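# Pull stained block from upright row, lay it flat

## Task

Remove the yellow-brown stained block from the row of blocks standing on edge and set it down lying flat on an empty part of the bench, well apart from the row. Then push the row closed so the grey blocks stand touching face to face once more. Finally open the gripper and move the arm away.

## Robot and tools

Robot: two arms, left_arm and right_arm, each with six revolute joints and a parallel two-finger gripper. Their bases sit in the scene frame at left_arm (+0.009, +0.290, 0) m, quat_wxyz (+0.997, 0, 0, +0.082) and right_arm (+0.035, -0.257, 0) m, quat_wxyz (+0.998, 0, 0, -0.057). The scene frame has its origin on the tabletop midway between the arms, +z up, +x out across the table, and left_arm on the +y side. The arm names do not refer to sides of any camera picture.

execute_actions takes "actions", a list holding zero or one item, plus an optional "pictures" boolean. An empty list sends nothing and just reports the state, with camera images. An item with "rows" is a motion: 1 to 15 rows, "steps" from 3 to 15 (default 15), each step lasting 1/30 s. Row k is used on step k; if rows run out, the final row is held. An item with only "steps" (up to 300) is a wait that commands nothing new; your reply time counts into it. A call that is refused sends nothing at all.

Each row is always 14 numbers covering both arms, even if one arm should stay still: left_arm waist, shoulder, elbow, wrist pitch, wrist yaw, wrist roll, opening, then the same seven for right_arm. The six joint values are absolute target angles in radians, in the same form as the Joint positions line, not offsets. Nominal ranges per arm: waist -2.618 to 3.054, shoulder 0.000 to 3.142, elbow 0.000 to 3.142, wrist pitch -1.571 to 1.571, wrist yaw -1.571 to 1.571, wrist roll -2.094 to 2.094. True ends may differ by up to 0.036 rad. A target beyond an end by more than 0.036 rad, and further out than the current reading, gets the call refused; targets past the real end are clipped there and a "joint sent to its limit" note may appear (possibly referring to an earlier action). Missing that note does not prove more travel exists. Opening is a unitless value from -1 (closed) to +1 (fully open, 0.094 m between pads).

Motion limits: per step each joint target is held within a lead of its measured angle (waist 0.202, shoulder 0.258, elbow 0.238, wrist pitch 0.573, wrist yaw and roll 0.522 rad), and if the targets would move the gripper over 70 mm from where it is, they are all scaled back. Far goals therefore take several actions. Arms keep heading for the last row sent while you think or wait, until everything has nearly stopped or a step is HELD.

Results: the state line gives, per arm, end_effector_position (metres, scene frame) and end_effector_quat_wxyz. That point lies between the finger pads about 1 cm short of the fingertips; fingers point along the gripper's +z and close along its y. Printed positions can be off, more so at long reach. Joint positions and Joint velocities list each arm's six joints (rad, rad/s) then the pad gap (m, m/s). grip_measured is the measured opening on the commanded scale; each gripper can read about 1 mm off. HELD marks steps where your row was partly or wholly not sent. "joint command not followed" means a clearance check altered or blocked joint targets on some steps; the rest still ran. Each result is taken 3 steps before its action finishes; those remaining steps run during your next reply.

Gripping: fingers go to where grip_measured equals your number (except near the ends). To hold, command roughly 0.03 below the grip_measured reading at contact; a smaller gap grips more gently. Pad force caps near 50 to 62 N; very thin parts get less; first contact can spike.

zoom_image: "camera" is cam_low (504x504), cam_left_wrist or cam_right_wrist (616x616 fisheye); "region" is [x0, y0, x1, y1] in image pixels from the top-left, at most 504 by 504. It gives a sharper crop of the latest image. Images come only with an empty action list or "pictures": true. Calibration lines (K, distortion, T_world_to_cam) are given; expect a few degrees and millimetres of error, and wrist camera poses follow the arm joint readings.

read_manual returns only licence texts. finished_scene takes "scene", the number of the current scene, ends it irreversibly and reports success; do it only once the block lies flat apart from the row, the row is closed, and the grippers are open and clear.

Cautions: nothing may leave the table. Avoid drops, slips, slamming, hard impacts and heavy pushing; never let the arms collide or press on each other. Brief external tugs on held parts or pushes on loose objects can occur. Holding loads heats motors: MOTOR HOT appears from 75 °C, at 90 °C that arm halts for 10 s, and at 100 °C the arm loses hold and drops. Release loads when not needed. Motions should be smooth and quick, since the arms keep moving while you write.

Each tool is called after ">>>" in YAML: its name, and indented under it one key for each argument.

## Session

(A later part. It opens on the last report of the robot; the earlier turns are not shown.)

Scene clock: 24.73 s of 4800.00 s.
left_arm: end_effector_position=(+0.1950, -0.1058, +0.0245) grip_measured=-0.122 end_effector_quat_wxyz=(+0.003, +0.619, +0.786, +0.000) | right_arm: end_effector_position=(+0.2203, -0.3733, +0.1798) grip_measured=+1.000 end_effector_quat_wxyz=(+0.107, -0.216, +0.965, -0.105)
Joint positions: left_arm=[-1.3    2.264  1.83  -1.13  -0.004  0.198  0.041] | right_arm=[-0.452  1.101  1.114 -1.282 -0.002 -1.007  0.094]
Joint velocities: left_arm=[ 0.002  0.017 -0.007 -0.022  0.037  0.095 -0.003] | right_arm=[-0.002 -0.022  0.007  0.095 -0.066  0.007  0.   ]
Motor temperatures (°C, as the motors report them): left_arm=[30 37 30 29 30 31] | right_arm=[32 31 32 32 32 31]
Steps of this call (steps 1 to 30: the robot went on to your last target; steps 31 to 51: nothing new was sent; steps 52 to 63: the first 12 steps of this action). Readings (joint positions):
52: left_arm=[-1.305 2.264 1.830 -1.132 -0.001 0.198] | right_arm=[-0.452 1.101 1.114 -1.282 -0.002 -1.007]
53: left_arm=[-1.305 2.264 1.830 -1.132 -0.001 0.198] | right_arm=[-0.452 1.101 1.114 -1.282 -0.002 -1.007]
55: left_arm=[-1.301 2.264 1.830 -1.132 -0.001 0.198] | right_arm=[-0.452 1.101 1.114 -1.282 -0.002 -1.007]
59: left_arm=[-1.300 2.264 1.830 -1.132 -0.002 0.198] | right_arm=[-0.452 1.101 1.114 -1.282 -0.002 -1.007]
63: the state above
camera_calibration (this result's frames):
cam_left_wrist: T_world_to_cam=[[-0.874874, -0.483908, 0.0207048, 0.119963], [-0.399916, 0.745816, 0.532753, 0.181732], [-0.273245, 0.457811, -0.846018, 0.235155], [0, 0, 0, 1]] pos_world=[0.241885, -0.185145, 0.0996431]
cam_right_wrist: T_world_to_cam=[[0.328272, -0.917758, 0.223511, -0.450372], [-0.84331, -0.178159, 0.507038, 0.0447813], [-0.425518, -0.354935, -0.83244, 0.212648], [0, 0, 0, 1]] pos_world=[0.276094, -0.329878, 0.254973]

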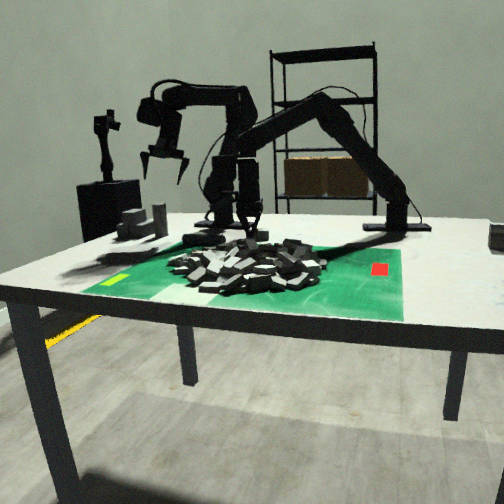

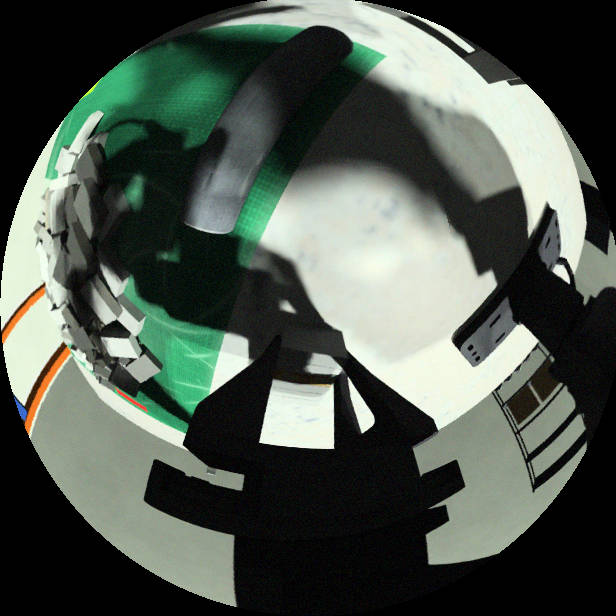

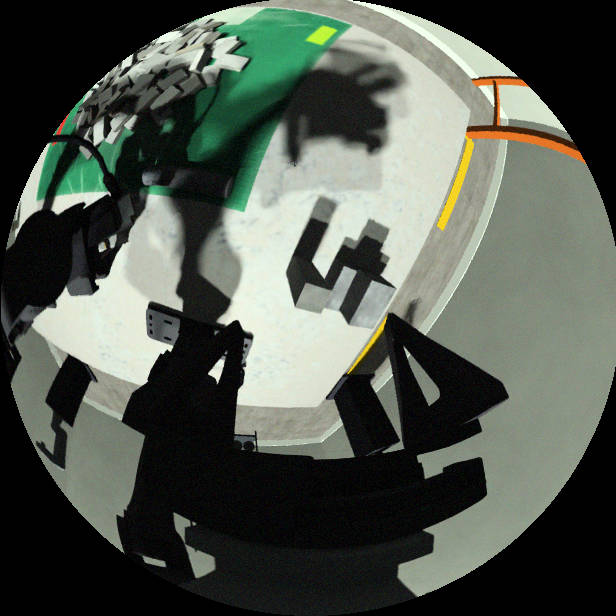

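>>> execute_actions:
  actions:
    - {"steps": 6}
  pictures: true

>>> zoom_image:
  camera: "cam_left_wrist"
  region: [250, 310, 370, 420]

Scene clock: 24.93 s of 4800.00 s.
left_arm: end_effector_position=(+0.1950, -0.1058, +0.0245) grip_measured=-0.123 end_effector_quat_wxyz=(+0.003, +0.619, +0.786, +0.000) | right_arm: end_effector_position=(+0.2203, -0.3733, +0.1798) grip_measured=+1.000 end_effector_quat_wxyz=(+0.107, -0.216, +0.965, -0.105)
Joint positions: left_arm=[-1.3    2.264  1.83  -1.13  -0.004  0.198  0.041] | right_arm=[-0.452  1.101  1.114 -1.282 -0.002 -1.007  0.094]
Joint velocities: left_arm=[-0.017 -0.007 -0.007  0.051 -0.007 -0.022  0.   ] | right_arm=[ 0.012 -0.007 -0.012  0.022 -0.007 -0.037  0.   ]
Motor temperatures (°C, as the motors report them): left_arm=[30 37 30 29 30 31] | right_arm=[32 31 32 32 32 31]
Kept back: nothing.
Steps of this call (steps 1 to 3: the last 3 steps of your previous action; steps 4 to 6: the robot went on to your last target). Readings (joint positions):
1: left_arm=[-1.300 2.264 1.830 -1.130 -0.004 0.198] | right_arm=[-0.452 1.101 1.114 -1.282 -0.002 -1.007]
2: left_arm=[-1.300 2.264 1.830 -1.130 -0.004 0.198] | right_arm=[-0.452 1.101 1.114 -1.282 -0.002 -1.007]
4: left_arm=[-1.300 2.264 1.830 -1.130 -0.004 0.198] | right_arm=[-0.452 1.101 1.114 -1.282 -0.002 -1.007]
6: the state above
camera_calibration (this result's frames):
cam_left_wrist: T_world_to_cam=[[-0.874874, -0.483908, 0.0207048, 0.119963], [-0.399916, 0.745816, 0.532753, 0.181732], [-0.273245, 0.457811, -0.846018, 0.235155], [0, 0, 0, 1]] pos_world=[0.241885, -0.185145, 0.0996431]
cam_right_wrist: T_world_to_cam=[[0.328272, -0.917758, 0.223511, -0.450372], [-0.84331, -0.178159, 0.507038, 0.0447813], [-0.425518, -0.354935, -0.83244, 0.212648], [0, 0, 0, 1]] pos_world=[0.276094, -0.329878, 0.254973]

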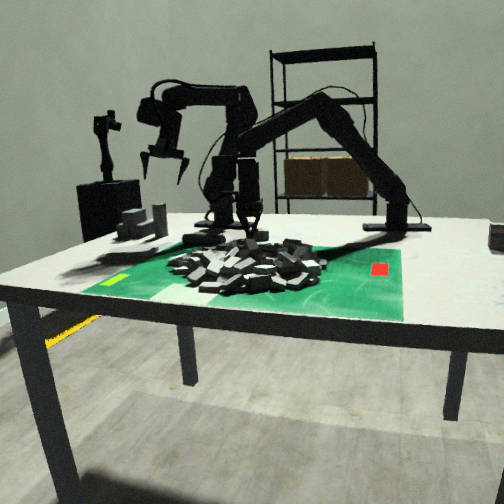

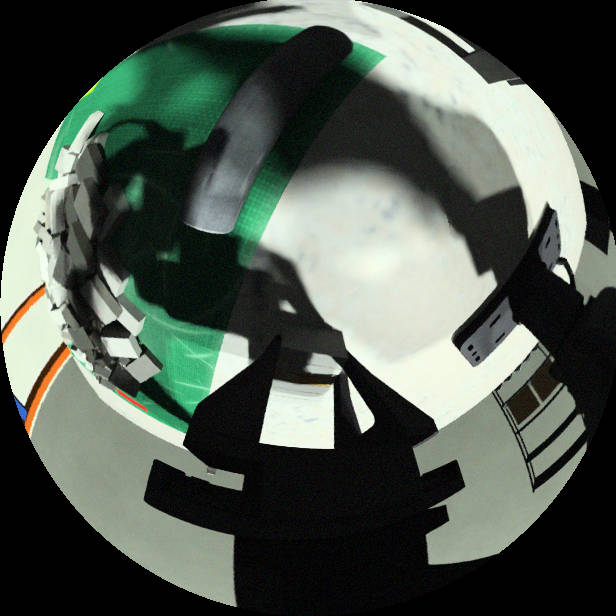

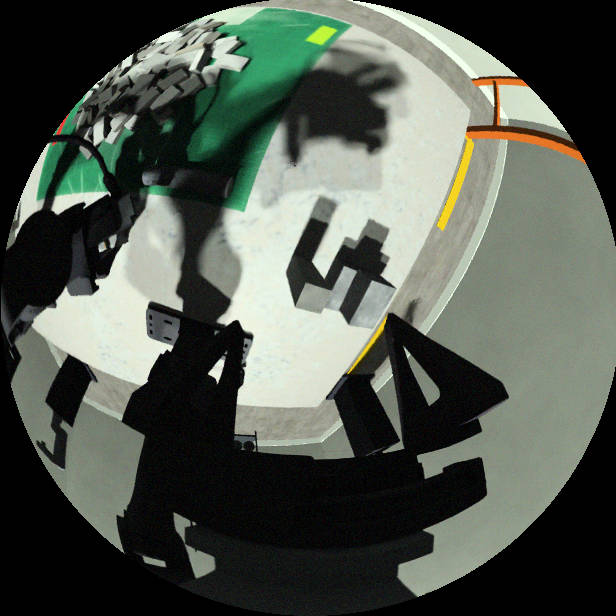

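Region (250, 310, 370, 420) of cam_left_wrist's 616x616 image, scaled by 4.200, with more detail than that image has; it fills the top 462 rows of this view, and the rest is white.

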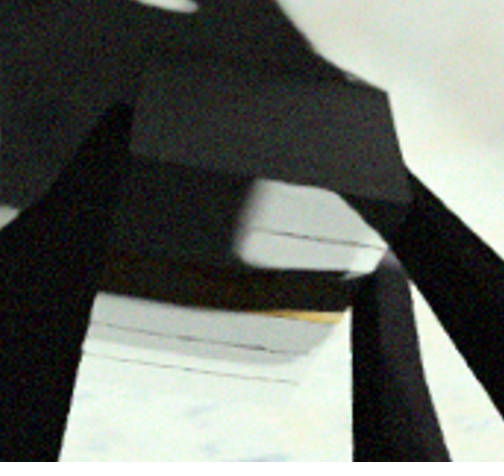

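>>> execute_actions:
  actions:
    - {"rows": [ [-1.2935,2.254,1.8246,-1.1200,-0.007,0.1915,-0.135,-0.45,1.1,1.1,-1.3,0,-1.0,1.0], [-1.2935,2.254,1.8246,-1.1200,-0.007,0.1915,-0.145,-0.45,1.1,1.1,-1.3,0,-1.0,1.0], [-1.2935,2.254,1.8246,-1.1200,-0.007,0.1915,-0.155,-0.45,1.1,1.1,-1.3,0,-1.0,1.0] ], "steps": 9}

Scene clock: 25.30 s of 4800.00 s.
left_arm: end_effector_position=(+0.1950, -0.1058, +0.0245) grip_measured=-0.141 end_effector_quat_wxyz=(+0.003, +0.619, +0.786, +0.000) | right_arm: end_effector_position=(+0.2203, -0.3733, +0.1798) grip_measured=+1.000 end_effector_quat_wxyz=(+0.107, -0.216, +0.965, -0.105)
Joint positions: left_arm=[-1.3    2.264  1.83  -1.13  -0.004  0.198  0.04 ] | right_arm=[-0.452  1.101  1.114 -1.282 -0.002 -1.007  0.094]
Joint velocities: left_arm=[ 0.002 -0.002 -0.002 -0.007 -0.007  0.066  0.001] | right_arm=[-0.002  0.007 -0.017  0.007 -0.037  0.007  0.   ]
Motor temperatures (°C, as the motors report them): left_arm=[30 38 30 29 30 31] | right_arm=[32 31 32 32 32 31]
Steps of this call (steps 1 to 5: the robot went on to your last target; steps 6 to 11: the first 6 steps of this action). Readings (joint positions):
6: left_arm=[-1.300 2.264 1.830 -1.130 -0.004 0.198] | right_arm=[-0.452 1.101 1.114 -1.282 -0.002 -1.007]
7: left_arm=[-1.300 2.264 1.830 -1.130 -0.004 0.198] | right_arm=[-0.452 1.101 1.114 -1.282 -0.002 -1.007]
9: left_arm=[-1.300 2.264 1.830 -1.130 -0.004 0.198] | right_arm=[-0.452 1.101 1.114 -1.282 -0.002 -1.007]
11: the state above

>>> execute_actions:
  actions:
    - {"rows": [ [-1.310,2.2614,1.8601,-1.150,-0.007,0.1915,-0.17,-0.45,1.1,1.1,-1.3,0,-1.0,1.0], [-1.320,2.2681,1.8746,-1.163,-0.007,0.189,-0.17,-0.45,1.1,1.1,-1.3,0,-1.0,1.0], [-1.320,2.2784,1.8942,-1.176,-0.007,0.186,-0.17,-0.45,1.1,1.1,-1.3,0,-1.0,1.0], [-1.320,2.2916,1.9177,-1.190,-0.007,0.183,-0.17,-0.45,1.1,1.1,-1.3,0,-1.0,1.0], [-1.320,2.3068,1.9440,-1.2025,-0.007,0.180,-0.17,-0.45,1.1,1.1,-1.3,0,-1.0,1.0], [-1.320,2.3233,1.9727,-1.215,-0.007,0.1785,-0.17,-0.45,1.1,1.1,-1.3,0,-1.0,1.0], [-1.320,2.3402,2.0022,-1.226,-0.007,0.1785,-0.17,-0.45,1.1,1.1,-1.3,0,-1.0,1.0], [-1.320,2.3564,2.0308,-1.235,-0.007,0.1785,-0.17,-0.45,1.1,1.1,-1.3,0,-1.0,1.0], [-1.320,2.3711,2.0556,-1.241,-0.007,0.1785,-0.17,-0.45,1.1,1.1,-1.3,0,-1.0,1.0], [-1.320,2.3829,2.0746,-1.2435,-0.007,0.1785,-0.17,-0.45,1.1,1.1,-1.3,0,-1.0,1.0], [-1.320,2.3908,2.0867,-1.2441,-0.007,0.1785,-0.17,-0.45,1.1,1.1,-1.3,0,-1.0,1.0], [-1.320,2.3937,2.0908,-1.2441,-0.007,0.1785,-0.17,-0.45,1.1,1.1,-1.3,0,-1.0,1.0] ], "steps": 15}

>>> execute_actions:
  actions:
    - {"steps": 9}
  pictures: true

Scene clock: 28.23 s of 4800.00 s.
left_arm: end_effector_position=(+0.2025, -0.1353, +0.0268) grip_measured=-0.148 end_effector_quat_wxyz=(+0.010, +0.619, +0.785, -0.003) | right_arm: end_effector_position=(+0.2203, -0.3733, +0.1798) grip_measured=+1.000 end_effector_quat_wxyz=(+0.107, -0.216, +0.965, -0.105)
Joint positions: left_arm=[-1.312  2.382  2.042 -1.21  -0.004  0.188  0.04 ] | right_arm=[-0.452  1.101  1.114 -1.282 -0.002 -1.007  0.094]
Joint velocities: left_arm=[-0.002  0.256  0.354 -0.051 -0.081 -0.051  0.001] | right_arm=[-0.002  0.007 -0.007 -0.051  0.066 -0.007  0.   ]
Motor temperatures (°C, as the motors report them): left_arm=[30 38 30 29 30 31] | right_arm=[32 31 32 31 32 31]
Steps of this call (steps 1 to 3: the last 3 steps of your previous action; steps 4 to 15: the robot went on to your last target; steps 16 to 76: nothing new was sent; steps 77 to 88: the first 12 steps of this action). Readings (joint positions):
77: left_arm=[-1.300 2.264 1.830 -1.131 -0.004 0.198] | right_arm=[-0.452 1.101 1.114 -1.282 -0.002 -1.007]
78: left_arm=[-1.301 2.264 1.832 -1.134 -0.004 0.198] | right_arm=[-0.452 1.101 1.114 -1.282 -0.002 -1.007]
80: left_arm=[-1.303 2.275 1.853 -1.153 -0.004 0.196] | right_arm=[-0.452 1.101 1.114 -1.282 -0.002 -1.007]
84: left_arm=[-1.311 2.327 1.950 -1.195 -0.004 0.190] | right_arm=[-0.452 1.101 1.114 -1.282 -0.002 -1.007]
88: the state above

Scene clock: 28.53 s of 4800.00 s.
left_arm: end_effector_position=(+0.2017, -0.1336, +0.0261) grip_measured=-0.148 end_effector_quat_wxyz=(+0.003, +0.619, +0.786, +0.001) | right_arm: end_effector_position=(+0.2203, -0.3733, +0.1798) grip_measured=+1.000 end_effector_quat_wxyz=(+0.107, -0.216, +0.965, -0.105)
Joint positions: left_arm=[-1.312  2.392  2.057 -1.231 -0.004  0.186  0.04 ] | right_arm=[-0.452  1.101  1.114 -1.282 -0.002 -1.007  0.094]
Joint velocities: left_arm=[-0.002 -0.012 -0.002 -0.066 -0.007  0.007 -0.   ] | right_arm=[ 0.012 -0.002  0.012 -0.022 -0.066 -0.007  0.   ]
Motor temperatures (°C, as the motors report them): left_arm=[30 38 30 29 30 31] | right_arm=[32 31 32 31 32 31]
Kept back: nothing.
Steps of this call (steps 1 to 3: the last 3 steps of your previous action; steps 4 to 9: the robot went on to your last target). Readings (joint positions):
1: left_arm=[-1.312 2.389 2.051 -1.210 -0.004 0.187] | right_arm=[-0.452 1.101 1.114 -1.282 -0.002 -1.007]
2: left_arm=[-1.312 2.392 2.056 -1.213 -0.004 0.187] | right_arm=[-0.452 1.101 1.114 -1.282 -0.002 -1.007]
4: left_arm=[-1.312 2.392 2.057 -1.219 -0.004 0.187] | right_arm=[-0.452 1.101 1.114 -1.282 -0.002 -1.007]
8: left_arm=[-1.312 2.392 2.057 -1.230 -0.004 0.186] | right_arm=[-0.452 1.101 1.114 -1.282 -0.002 -1.007]
9: the state above
camera_calibration (this result's frames):
cam_left_wrist: T_world_to_cam=[[-0.874873, -0.483926, 0.0203359, 0.112374], [-0.399911, 0.745399, 0.53334, 0.204174], [-0.273255, 0.458472, -0.845656, 0.251125], [0, 0, 0, 1]] pos_world=[0.248585, -0.212944, 0.101186]
cam_right_wrist: T_world_to_cam=[[0.328272, -0.917758, 0.223511, -0.450372], [-0.84331, -0.178159, 0.507038, 0.0447813], [-0.425518, -0.354935, -0.83244, 0.212648], [0, 0, 0, 1]] pos_world=[0.276094, -0.329878, 0.254973]

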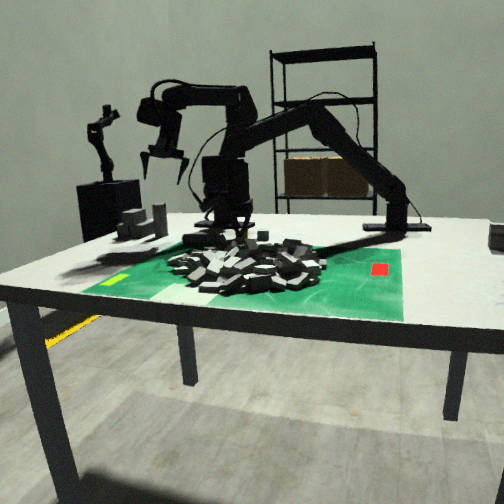

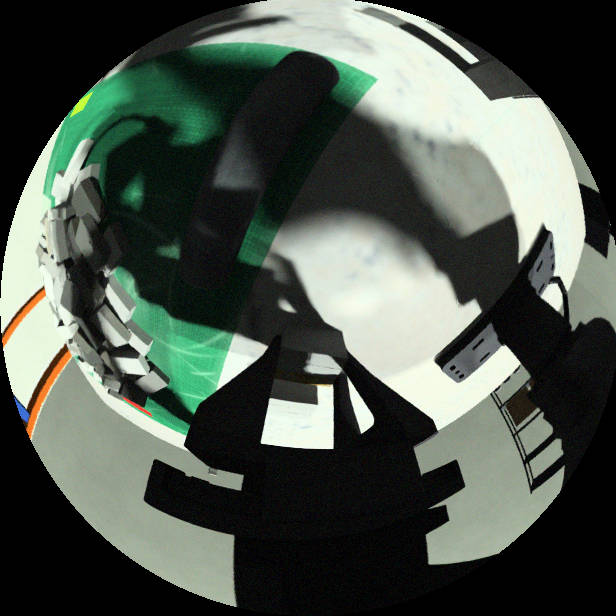

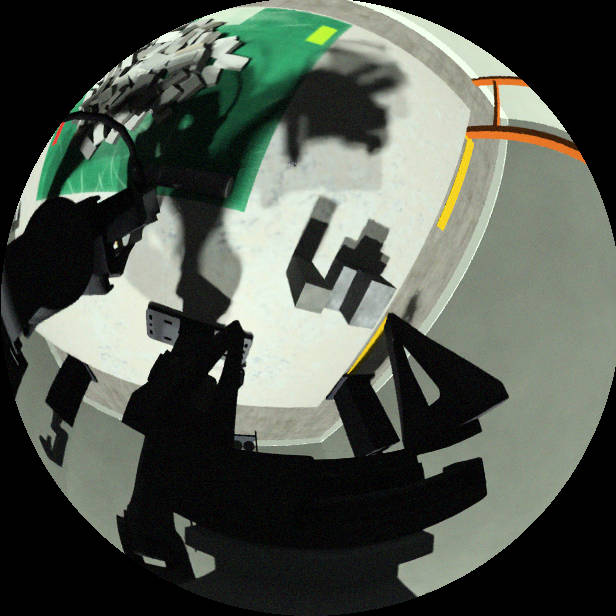

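>>> zoom_image:
  camera: "cam_left_wrist"
  region: [250, 310, 370, 420]

Region (250, 310, 370, 420) of cam_left_wrist's 616x616 image, scaled by 4.200, with more detail than that image has; it fills the top 462 rows of this view, and the rest is white.

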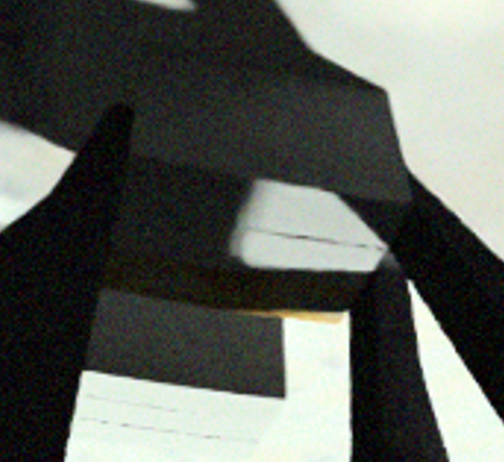

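>>> execute_actions:
  actions:
    - {"rows": [ [-1.320,2.3937,2.0908,-1.2441,-0.007,0.1785,-0.13,-0.45,1.1,1.1,-1.3,0,-1.0,1.0], [-1.320,2.3937,2.0908,-1.2441,-0.007,0.1785,-0.10,-0.45,1.1,1.1,-1.3,0,-1.0,1.0], [-1.320,2.3937,2.0908,-1.2470,-0.007,0.1785,-0.05,-0.45,1.1,1.1,-1.3,0,-1.0,1.0], [-1.320,2.3970,2.0950,-1.2500,-0.007,0.1785,0.0,-0.45,1.1,1.1,-1.3,0,-1.0,1.0], [-1.320,2.4020,2.1020,-1.2510,-0.007,0.1785,0.02,-0.45,1.1,1.1,-1.3,0,-1.0,1.0], [-1.320,2.4070,2.1090,-1.2510,-0.007,0.1785,0.02,-0.45,1.1,1.1,-1.3,0,-1.0,1.0], [-1.320,2.4105,2.1140,-1.2510,-0.007,0.1785,0.02,-0.45,1.1,1.1,-1.3,0,-1.0,1.0], [-1.320,2.4120,2.1160,-1.2510,-0.007,0.1785,0.02,-0.45,1.1,1.1,-1.3,0,-1.0,1.0] ], "steps": 14}
  pictures: true

Scene clock: 37.60 s of 4800.00 s.
left_arm: end_effector_position=(+0.2043, -0.1394, +0.0348) grip_measured=+0.019 end_effector_quat_wxyz=(+0.013, +0.618, +0.786, -0.005) | right_arm: end_effector_position=(+0.2203, -0.3733, +0.1798) grip_measured=+1.000 end_effector_quat_wxyz=(+0.107, -0.216, +0.965, -0.105)
Joint positions: left_arm=[-1.312  2.392  2.092 -1.242 -0.004  0.185  0.048] | right_arm=[-0.452  1.101  1.114 -1.282 -0.002 -1.007  0.094]
Joint velocities: left_arm=[-0.007  0.002  0.027 -0.037  0.037  0.066 -0.001] | right_arm=[-0.007  0.002 -0.012 -0.022  0.051  0.007  0.   ]
Motor temperatures (°C, as the motors report them): left_arm=[30 40 31 29 30 31] | right_arm=[32 30 32 31 32 31]
Steps of this call (steps 1 to 30: the robot went on to your last target; steps 31 to 90: nothing new was sent; then 5.70 s passed at rest; steps 91 to 101: the first 11 steps of this action). Readings (joint positions):
91: left_arm=[-1.312 2.392 2.057 -1.235 -0.004 0.186] | right_arm=[-0.452 1.101 1.114 -1.282 -0.002 -1.007]
92: left_arm=[-1.312 2.392 2.057 -1.235 -0.004 0.186] | right_arm=[-0.452 1.101 1.114 -1.282 -0.002 -1.007]
94: left_arm=[-1.312 2.392 2.061 -1.237 -0.004 0.186] | right_arm=[-0.452 1.101 1.114 -1.282 -0.002 -1.007]
98: left_arm=[-1.312 2.392 2.081 -1.242 -0.004 0.185] | right_arm=[-0.452 1.101 1.114 -1.282 -0.002 -1.007]
101: the state above
camera_calibration (this result's frames):
cam_left_wrist: T_world_to_cam=[[-0.874703, -0.484149, 0.0222375, 0.11154], [-0.405396, 0.756026, 0.513886, 0.208169], [-0.265609, 0.440483, -0.85757, 0.258219], [0, 0, 0, 1]] pos_world=[0.250541, -0.21712, 0.111986]
cam_right_wrist: T_world_to_cam=[[0.328272, -0.917758, 0.223511, -0.450372], [-0.84331, -0.178159, 0.507038, 0.0447813], [-0.425518, -0.354935, -0.83244, 0.212648], [0, 0, 0, 1]] pos_world=[0.276094, -0.329878, 0.254973]

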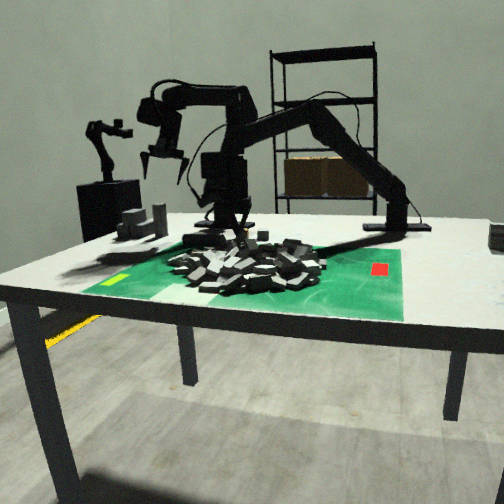

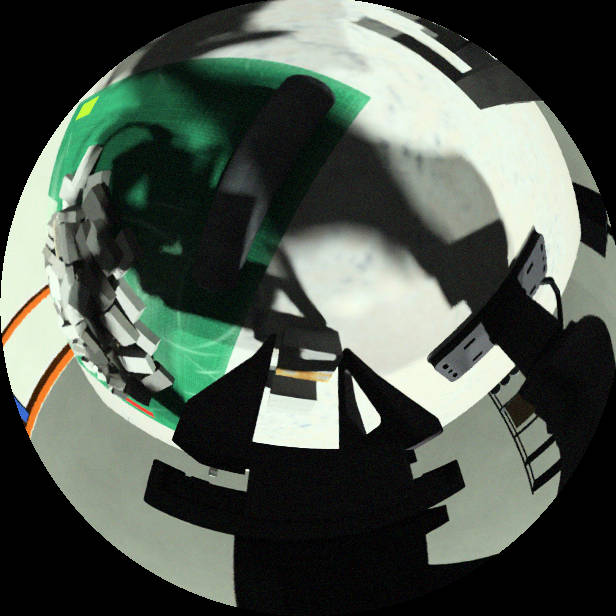

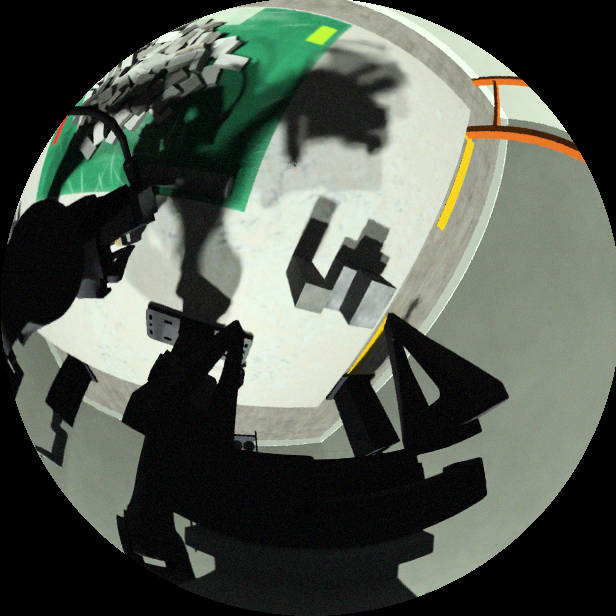

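>>> execute_actions:
  actions:
    - {"rows": [ [-1.320,2.420,2.1160,-1.2510,-0.007,0.1785,0.02,-0.45,1.1,1.1,-1.3,0,-1.0,1.0], [-1.320,2.427,2.1160,-1.2510,-0.007,0.1785,0.02,-0.45,1.1,1.1,-1.3,0,-1.0,1.0] ], "steps": 12}
  pictures: true

Scene clock: 38.77 s of 4800.00 s.
left_arm: end_effector_position=(+0.2034, -0.1372, +0.0236) grip_measured=+0.019 end_effector_quat_wxyz=(+0.002, +0.618, +0.786, +0.001) | right_arm: end_effector_position=(+0.2203, -0.3733, +0.1798) grip_measured=+1.000 end_effector_quat_wxyz=(+0.107, -0.216, +0.965, -0.105)
Joint positions: left_arm=[-1.312  2.418  2.092 -1.243 -0.004  0.185  0.048] | right_arm=[-0.452  1.101  1.114 -1.282 -0.002 -1.007  0.094]
Joint velocities: left_arm=[-0.002  0.027 -0.002 -0.051 -0.007 -0.051 -0.002] | right_arm=[ 0.002  0.002  0.002  0.007  0.037 -0.007  0.   ]
Motor temperatures (°C, as the motors report them): left_arm=[30 40 31 29 30 31] | right_arm=[32 30 32 31 32 31]
Steps of this call (steps 1 to 3: the last 3 steps of your previous action; steps 4 to 15: the robot went on to your last target; steps 16 to 26: nothing new was sent; steps 27 to 35: the first 9 steps of this action). Readings (joint positions):
27: left_arm=[-1.312 2.402 2.092 -1.243 -0.004 0.185] | right_arm=[-0.452 1.101 1.114 -1.282 -0.002 -1.007]
28: left_arm=[-1.312 2.403 2.092 -1.243 -0.004 0.185] | right_arm=[-0.452 1.101 1.114 -1.282 -0.002 -1.007]
30: left_arm=[-1.312 2.407 2.092 -1.243 -0.004 0.185] | right_arm=[-0.452 1.101 1.114 -1.282 -0.002 -1.007]
34: left_arm=[-1.312 2.416 2.092 -1.243 -0.004 0.185] | right_arm=[-0.452 1.101 1.114 -1.282 -0.002 -1.007]
35: the state above
camera_calibration (this result's frames):
cam_left_wrist: T_world_to_cam=[[-0.874481, -0.484642, 0.0201179, 0.111921], [-0.399893, 0.743794, 0.535589, 0.208636], [-0.274533, 0.460318, -0.844239, 0.251595], [0, 0, 0, 1]] pos_world=[0.250376, -0.216754, 0.0984115]
cam_right_wrist: T_world_to_cam=[[0.328272, -0.917758, 0.223511, -0.450372], [-0.84331, -0.178159, 0.507038, 0.0447813], [-0.425518, -0.354935, -0.83244, 0.212648], [0, 0, 0, 1]] pos_world=[0.276094, -0.329878, 0.254973]

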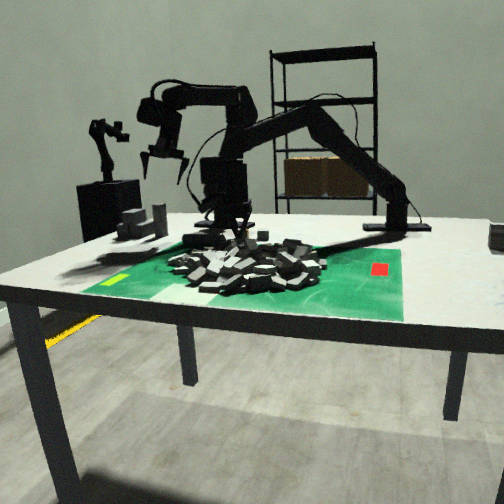

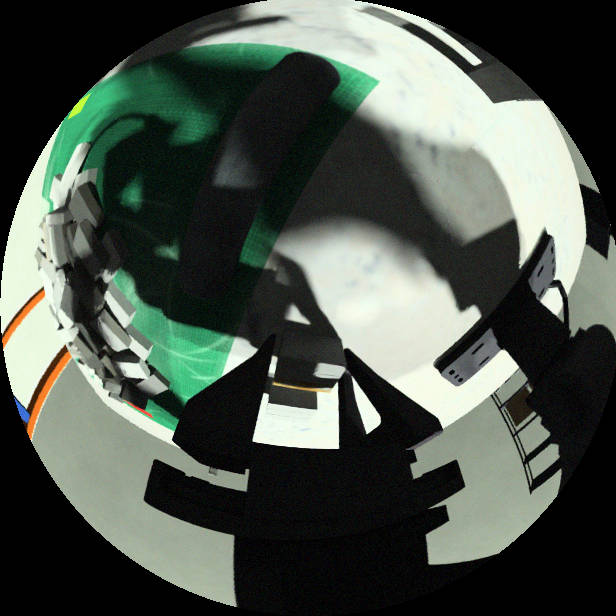

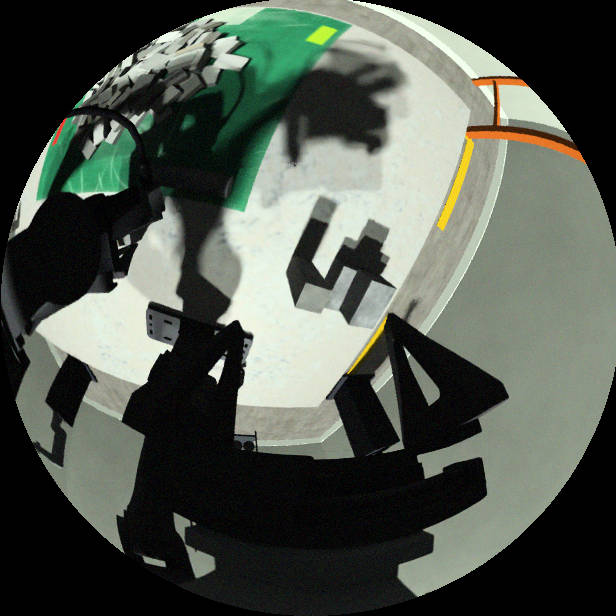

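>>> zoom_image:
  camera: "cam_left_wrist"
  region: [250, 310, 370, 420]

Region (250, 310, 370, 420) of cam_left_wrist's 616x616 image, scaled by 4.200, with more detail than that image has; it fills the top 462 rows of this view, and the rest is white.

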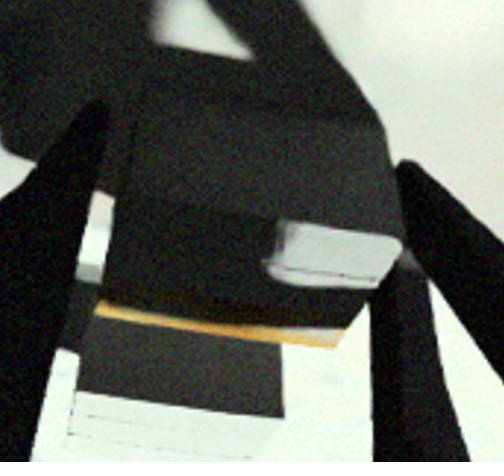

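>>> zoom_image:
  camera: "cam_right_wrist"
  region: [80, 170, 200, 290]

>>> zoom_image:
  camera: "cam_low"
  region: [180, 190, 300, 260]

Region (80, 170, 200, 290) of cam_right_wrist's 616x616 image, scaled by 4.200, with more detail than that image has.

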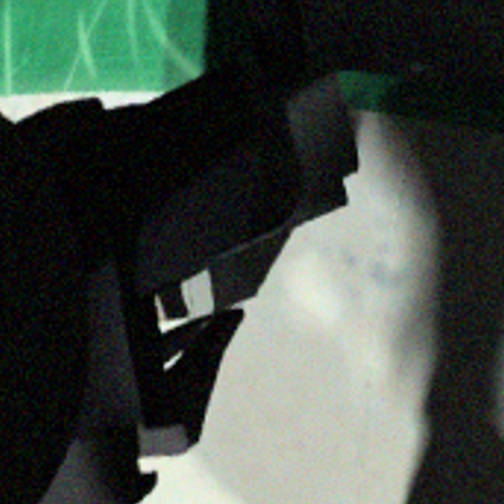

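Region (180, 190, 300, 260) of cam_low's 504x504 image, scaled by 4.200, with more detail than that image has; it fills the top 294 rows of this view, and the rest is white.

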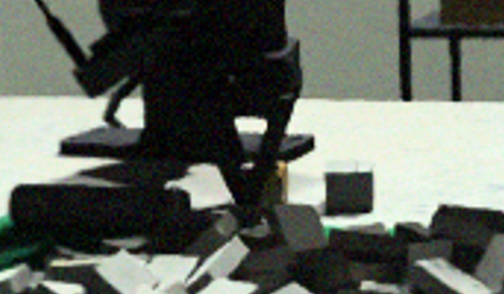

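>>> execute_actions:
  actions: []

>>> zoom_image:
  camera: "cam_left_wrist"
  region: [260, 320, 360, 410]

Scene clock: 42.07 s of 4800.00 s.
left_arm: end_effector_position=(+0.2033, -0.1371, +0.0231) grip_measured=+0.019 end_effector_quat_wxyz=(+0.001, +0.618, +0.786, +0.002) | right_arm: end_effector_position=(+0.2203, -0.3733, +0.1798) grip_measured=+1.000 end_effector_quat_wxyz=(+0.107, -0.216, +0.965, -0.105)
Joint positions: left_arm=[-1.312  2.419  2.092 -1.243 -0.004  0.185  0.048] | right_arm=[-0.452  1.101  1.114 -1.282 -0.002 -1.007  0.094]
Joint velocities: left_arm=[-0.012  0.017  0.002  0.022 -0.11  -0.125 -0.001] | right_arm=[-0.012  0.007 -0.022 -0.095  0.007 -0.007  0.   ]
Motor temperatures (°C, as the motors report them): left_arm=[30 40 31 29 30 31] | right_arm=[32 30 32 31 32 31]
Kept back: nothing.
Steps of this call (steps 1 to 3: the last 3 steps of your previous action; steps 4 to 15: the robot went on to your last target; steps 16 to 90: nothing new was sent; then 0.30 s passed at rest). Readings (joint positions):
1: left_arm=[-1.312 2.419 2.092 -1.243 -0.004 0.185] | right_arm=[-0.452 1.101 1.114 -1.282 -0.002 -1.007]
2: left_arm=[-1.312 2.419 2.092 -1.243 -0.004 0.185] | right_arm=[-0.452 1.101 1.114 -1.282 -0.002 -1.007]
4: left_arm=[-1.312 2.419 2.092 -1.243 -0.004 0.185] | right_arm=[-0.452 1.101 1.114 -1.282 -0.002 -1.007]
8: left_arm=[-1.312 2.419 2.092 -1.243 -0.004 0.185] | right_arm=[-0.452 1.101 1.114 -1.282 -0.002 -1.007]
90: the state above
All arms were judged still, so your last target was given up. Only a new action makes them travel on or press farther. Fingers that are still opening or closing keep moving.
camera_calibration (this result's frames):
cam_left_wrist: T_world_to_cam=[[-0.874472, -0.484663, 0.0200226, 0.111938], [-0.399642, 0.743235, 0.536553, 0.208669], [-0.274929, 0.461198, -0.843629, 0.25129], [0, 0, 0, 1]] pos_world=[0.250366, -0.216732, 0.0977921]
cam_right_wrist: T_world_to_cam=[[0.328272, -0.917758, 0.223511, -0.450372], [-0.84331, -0.178159, 0.507038, 0.0447813], [-0.425518, -0.354935, -0.83244, 0.212648], [0, 0, 0, 1]] pos_world=[0.276094, -0.329878, 0.254973]

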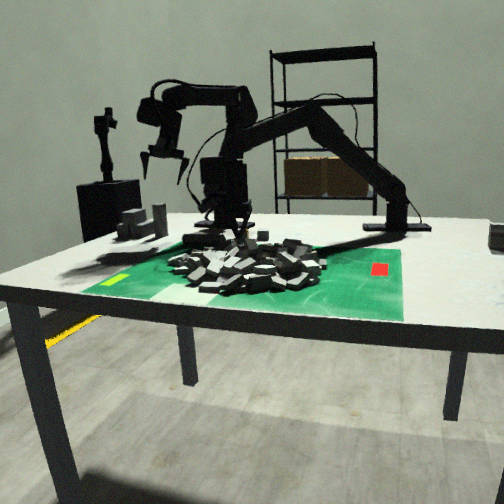

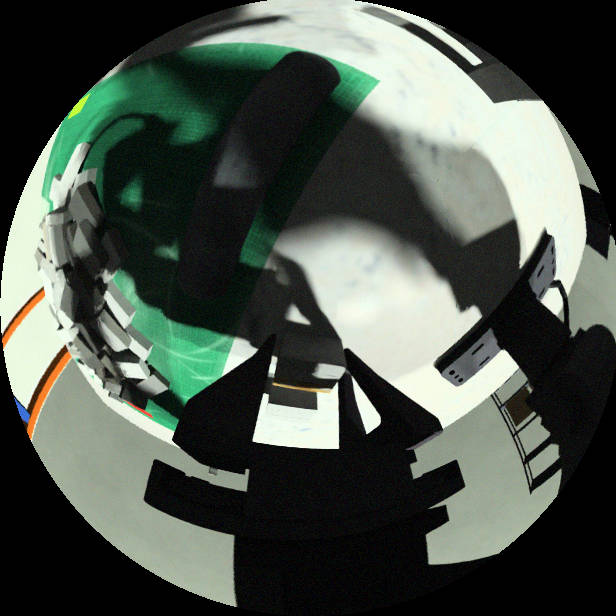

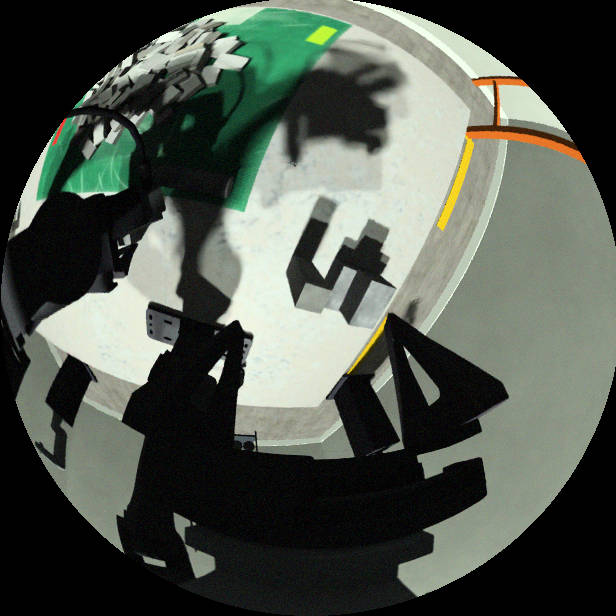

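Region (260, 320, 360, 410) of cam_left_wrist's 616x616 image, scaled by 5.040, with more detail than that image has; it fills the top 454 rows of this view, and the rest is white.

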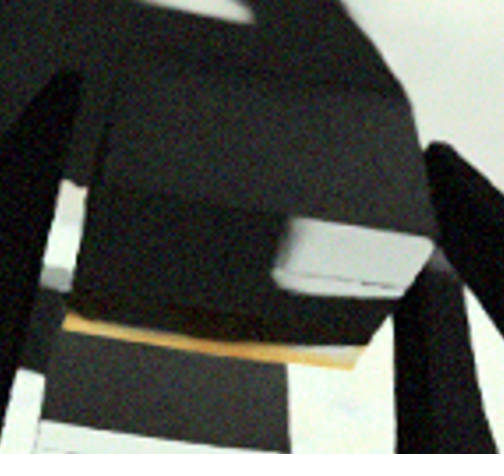

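>>> execute_actions:
  actions:
    - {"rows": [ [-1.320,2.410,2.1000,-1.2400,-0.007,0.200,0.07,-0.45,1.1,1.1,-1.3,0,-1.0,1.0], [-1.320,2.402,2.0900,-1.2320,-0.007,0.220,0.10,-0.45,1.1,1.1,-1.3,0,-1.0,1.0], [-1.320,2.399,2.0860,-1.2290,-0.007,0.240,0.10,-0.45,1.1,1.1,-1.3,0,-1.0,1.0], [-1.320,2.395,2.0800,-1.2260,-0.007,0.255,0.10,-0.45,1.1,1.1,-1.3,0,-1.0,1.0], [-1.320,2.391,2.0730,-1.2240,-0.007,0.262,0.10,-0.45,1.1,1.1,-1.3,0,-1.0,1.0], [-1.320,2.387,2.0670,-1.2230,-0.007,0.262,0.10,-0.45,1.1,1.1,-1.3,0,-1.0,1.0], [-1.320,2.384,2.0620,-1.2220,-0.007,0.262,0.10,-0.45,1.1,1.1,-1.3,0,-1.0,1.0], [-1.320,2.382,2.0595,-1.2220,-0.007,0.262,0.10,-0.45,1.1,1.1,-1.3,0,-1.0,1.0] ], "steps": 15}

>>> execute_actions:
  actions:
    - {"steps": 9}
  pictures: true

>>> zoom_image:
  camera: "cam_left_wrist"
  region: [260, 320, 360, 410]

Scene clock: 43.87 s of 4800.00 s.
left_arm: end_effector_position=(+0.2023, -0.1347, +0.0217) grip_measured=+0.099 end_effector_quat_wxyz=(-0.000, +0.642, +0.766, +0.002) | right_arm: end_effector_position=(+0.2203, -0.3733, +0.1798) grip_measured=+1.000 end_effector_quat_wxyz=(+0.107, -0.216, +0.965, -0.105)
Joint positions: left_arm=[-1.312  2.411  2.072 -1.235 -0.004  0.247  0.052] | right_arm=[-0.452  1.101  1.114 -1.282 -0.002 -1.007  0.094]
Joint velocities: left_arm=[-0.007 -0.012 -0.002 -0.022  0.007  0.125 -0.   ] | right_arm=[-0.007  0.007 -0.017  0.037 -0.022  0.022  0.   ]
Motor temperatures (°C, as the motors report them): left_arm=[30 40 31 29 30 31] | right_arm=[32 30 32 31 32 31]
Steps of this call (steps 1 to 42: nothing new was sent; steps 43 to 54: the first 12 steps of this action). Readings (joint positions):
43: left_arm=[-1.312 2.419 2.092 -1.243 -0.004 0.187] | right_arm=[-0.452 1.101 1.114 -1.282 -0.002 -1.007]
44: left_arm=[-1.312 2.419 2.092 -1.243 -0.004 0.191] | right_arm=[-0.452 1.101 1.114 -1.282 -0.002 -1.007]
46: left_arm=[-1.312 2.419 2.092 -1.242 -0.004 0.207] | right_arm=[-0.452 1.101 1.114 -1.282 -0.002 -1.007]
50: left_arm=[-1.312 2.414 2.080 -1.235 -0.004 0.236] | right_arm=[-0.452 1.101 1.114 -1.282 -0.002 -1.007]
54: the state above

Scene clock: 44.17 s of 4800.00 s.
left_arm: end_effector_position=(+0.2024, -0.1350, +0.0217) grip_measured=+0.099 end_effector_quat_wxyz=(+0.000, +0.645, +0.764, +0.002) | right_arm: end_effector_position=(+0.2203, -0.3733, +0.1798) grip_measured=+1.000 end_effector_quat_wxyz=(+0.107, -0.216, +0.965, -0.105)
Joint positions: left_arm=[-1.312  2.411  2.072 -1.234 -0.004  0.254  0.052] | right_arm=[-0.452  1.101  1.114 -1.282 -0.002 -1.007  0.094]
Joint velocities: left_arm=[ 0.012  0.007  0.002  0.007 -0.066  0.007  0.   ] | right_arm=[ 0.017  0.002 -0.012 -0.037 -0.007  0.066  0.   ]
Motor temperatures (°C, as the motors report them): left_arm=[30 40 31 29 30 31] | right_arm=[32 30 32 31 32 31]
Kept back: nothing.
Steps of this call (steps 1 to 3: the last 3 steps of your previous action; steps 4 to 9: the robot went on to your last target). Readings (joint positions):
1: left_arm=[-1.312 2.411 2.072 -1.235 -0.004 0.249] | right_arm=[-0.452 1.101 1.114 -1.282 -0.002 -1.007]
2: left_arm=[-1.312 2.411 2.072 -1.235 -0.004 0.250] | right_arm=[-0.452 1.101 1.114 -1.282 -0.002 -1.007]
4: left_arm=[-1.312 2.411 2.072 -1.234 -0.004 0.252] | right_arm=[-0.452 1.101 1.114 -1.282 -0.002 -1.007]
8: left_arm=[-1.312 2.411 2.072 -1.234 -0.004 0.254] | right_arm=[-0.452 1.101 1.114 -1.282 -0.002 -1.007]
9: the state above
camera_calibration (this result's frames):
cam_left_wrist: T_world_to_cam=[[-0.905642, -0.423577, 0.0198859, 0.126718], [-0.347101, 0.767437, 0.539037, 0.200022], [-0.243585, 0.481272, -0.842047, 0.2452], [0, 0, 0, 1]] pos_world=[0.243916, -0.217837, 0.0961307]
cam_right_wrist: T_world_to_cam=[[0.328272, -0.917758, 0.223511, -0.450372], [-0.84331, -0.178159, 0.507038, 0.0447813], [-0.425518, -0.354935, -0.83244, 0.212648], [0, 0, 0, 1]] pos_world=[0.276094, -0.329878, 0.254973]

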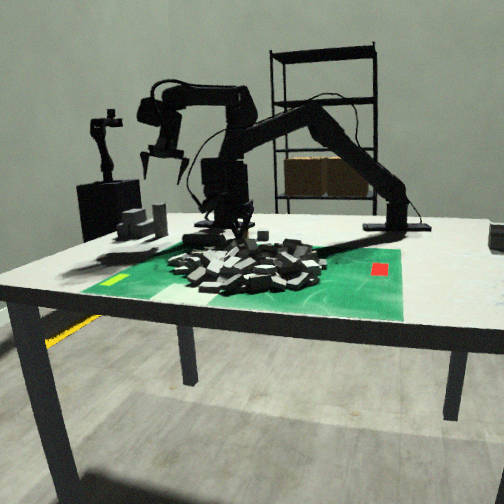

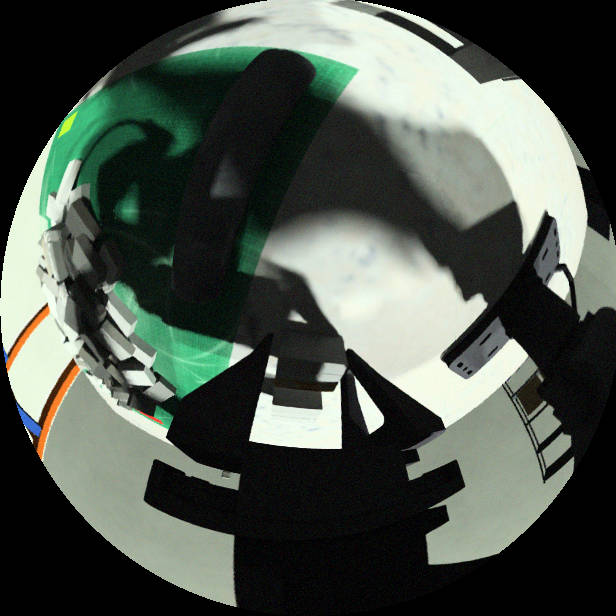

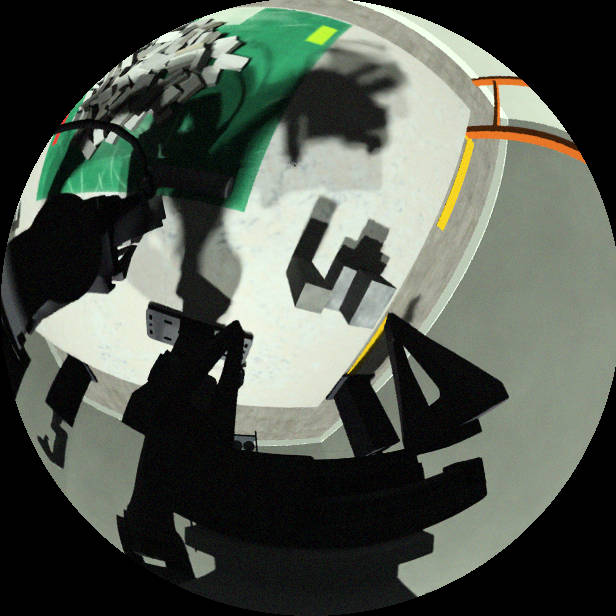

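Region (260, 320, 360, 410) of cam_left_wrist's 616x616 image, scaled by 5.040, with more detail than that image has; it fills the top 454 rows of this view, and the rest is white.

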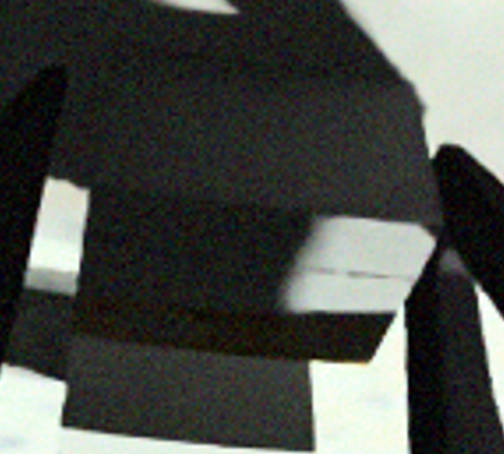

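>>> execute_actions:
  actions: []

Scene clock: 45.07 s of 4800.00 s.
left_arm: end_effector_position=(+0.2024, -0.1350, +0.0217) grip_measured=+0.099 end_effector_quat_wxyz=(+0.000, +0.645, +0.764, +0.002) | right_arm: end_effector_position=(+0.2203, -0.3733, +0.1798) grip_measured=+1.000 end_effector_quat_wxyz=(+0.107, -0.216, +0.965, -0.105)
Joint positions: left_arm=[-1.312  2.411  2.072 -1.234 -0.004  0.255  0.052] | right_arm=[-0.452  1.101  1.114 -1.282 -0.002 -1.007  0.094]
Joint velocities: left_arm=[ 0.012 -0.027  0.002 -0.007  0.037  0.051 -0.   ] | right_arm=[ 0.007 -0.007  0.007 -0.022 -0.007 -0.066  0.   ]
Motor temperatures (°C, as the motors report them): left_arm=[30 41 31 29 30 31] | right_arm=[32 30 32 31 32 31]
Kept back: nothing.
Steps of this call (steps 1 to 15: the robot went on to your last target; steps 16 to 27: nothing new was sent). Readings (joint positions):
1: left_arm=[-1.312 2.411 2.072 -1.234 -0.004 0.254] | right_arm=[-0.452 1.101 1.114 -1.282 -0.002 -1.007]
2: left_arm=[-1.312 2.411 2.072 -1.234 -0.004 0.254] | right_arm=[-0.452 1.101 1.114 -1.282 -0.002 -1.007]
4: left_arm=[-1.312 2.411 2.072 -1.234 -0.004 0.255] | right_arm=[-0.452 1.101 1.114 -1.282 -0.002 -1.007]
8: left_arm=[-1.312 2.411 2.072 -1.234 -0.004 0.255] | right_arm=[-0.452 1.101 1.114 -1.282 -0.002 -1.007]
27: the state above
All arms were judged still, so your last target was given up. Only a new action makes them travel on or press farther. Fingers that are still opening or closing keep moving.
camera_calibration (this result's frames):
cam_left_wrist: T_world_to_cam=[[-0.906126, -0.42254, 0.0198875, 0.126956], [-0.346221, 0.767832, 0.539041, 0.199897], [-0.243037, 0.481554, -0.842044, 0.245127], [0, 0, 0, 1]] pos_world=[0.243821, -0.217885, 0.0961302]
cam_right_wrist: T_world_to_cam=[[0.328272, -0.917758, 0.223511, -0.450372], [-0.84331, -0.178159, 0.507038, 0.0447813], [-0.425518, -0.354935, -0.83244, 0.212648], [0, 0, 0, 1]] pos_world=[0.276094, -0.329878, 0.254973]

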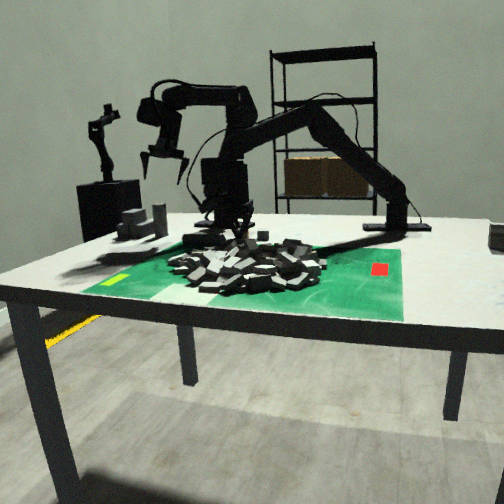

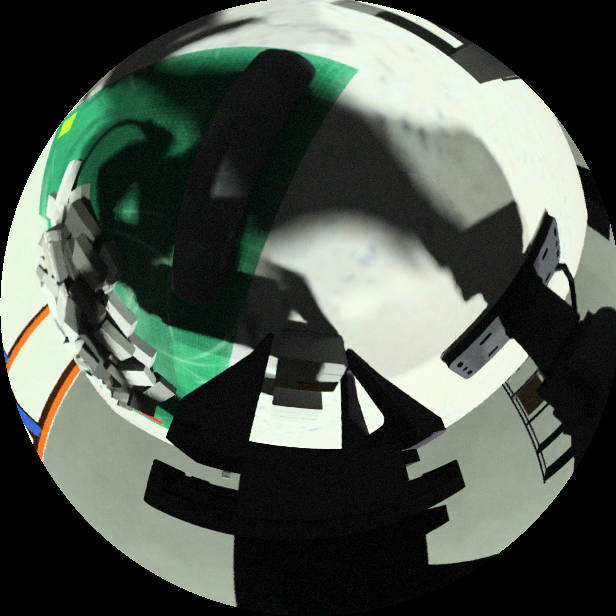

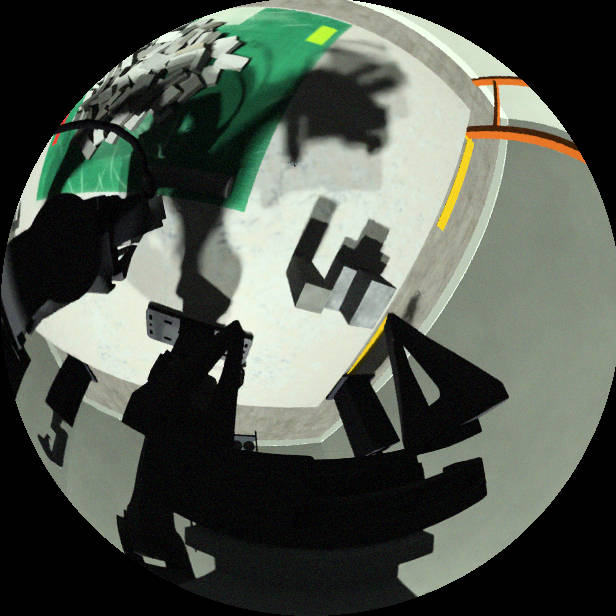

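>>> zoom_image:
  camera: "cam_left_wrist"
  region: [250, 310, 370, 430]

Region (250, 310, 370, 430) of cam_left_wrist's 616x616 image, scaled by 4.200, with more detail than that image has.

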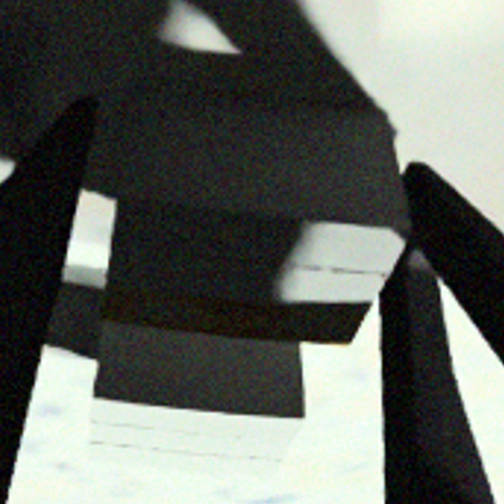

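>>> zoom_image:
  camera: "cam_left_wrist"
  region: [265, 345, 355, 425]

>>> zoom_image:
  camera: "cam_low"
  region: [190, 190, 310, 270]

Region (265, 345, 355, 425) of cam_left_wrist's 616x616 image, scaled by 5.600, with more detail than that image has.

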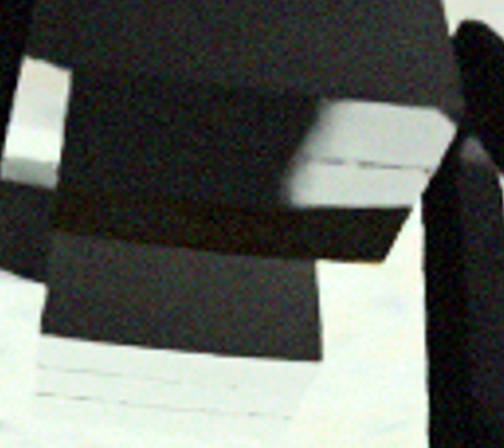

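Region (190, 190, 310, 270) of cam_low's 504x504 image, scaled by 4.200, with more detail than that image has.

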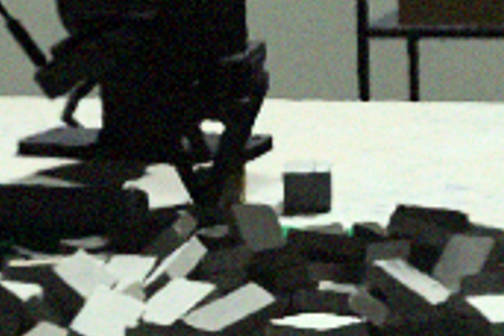

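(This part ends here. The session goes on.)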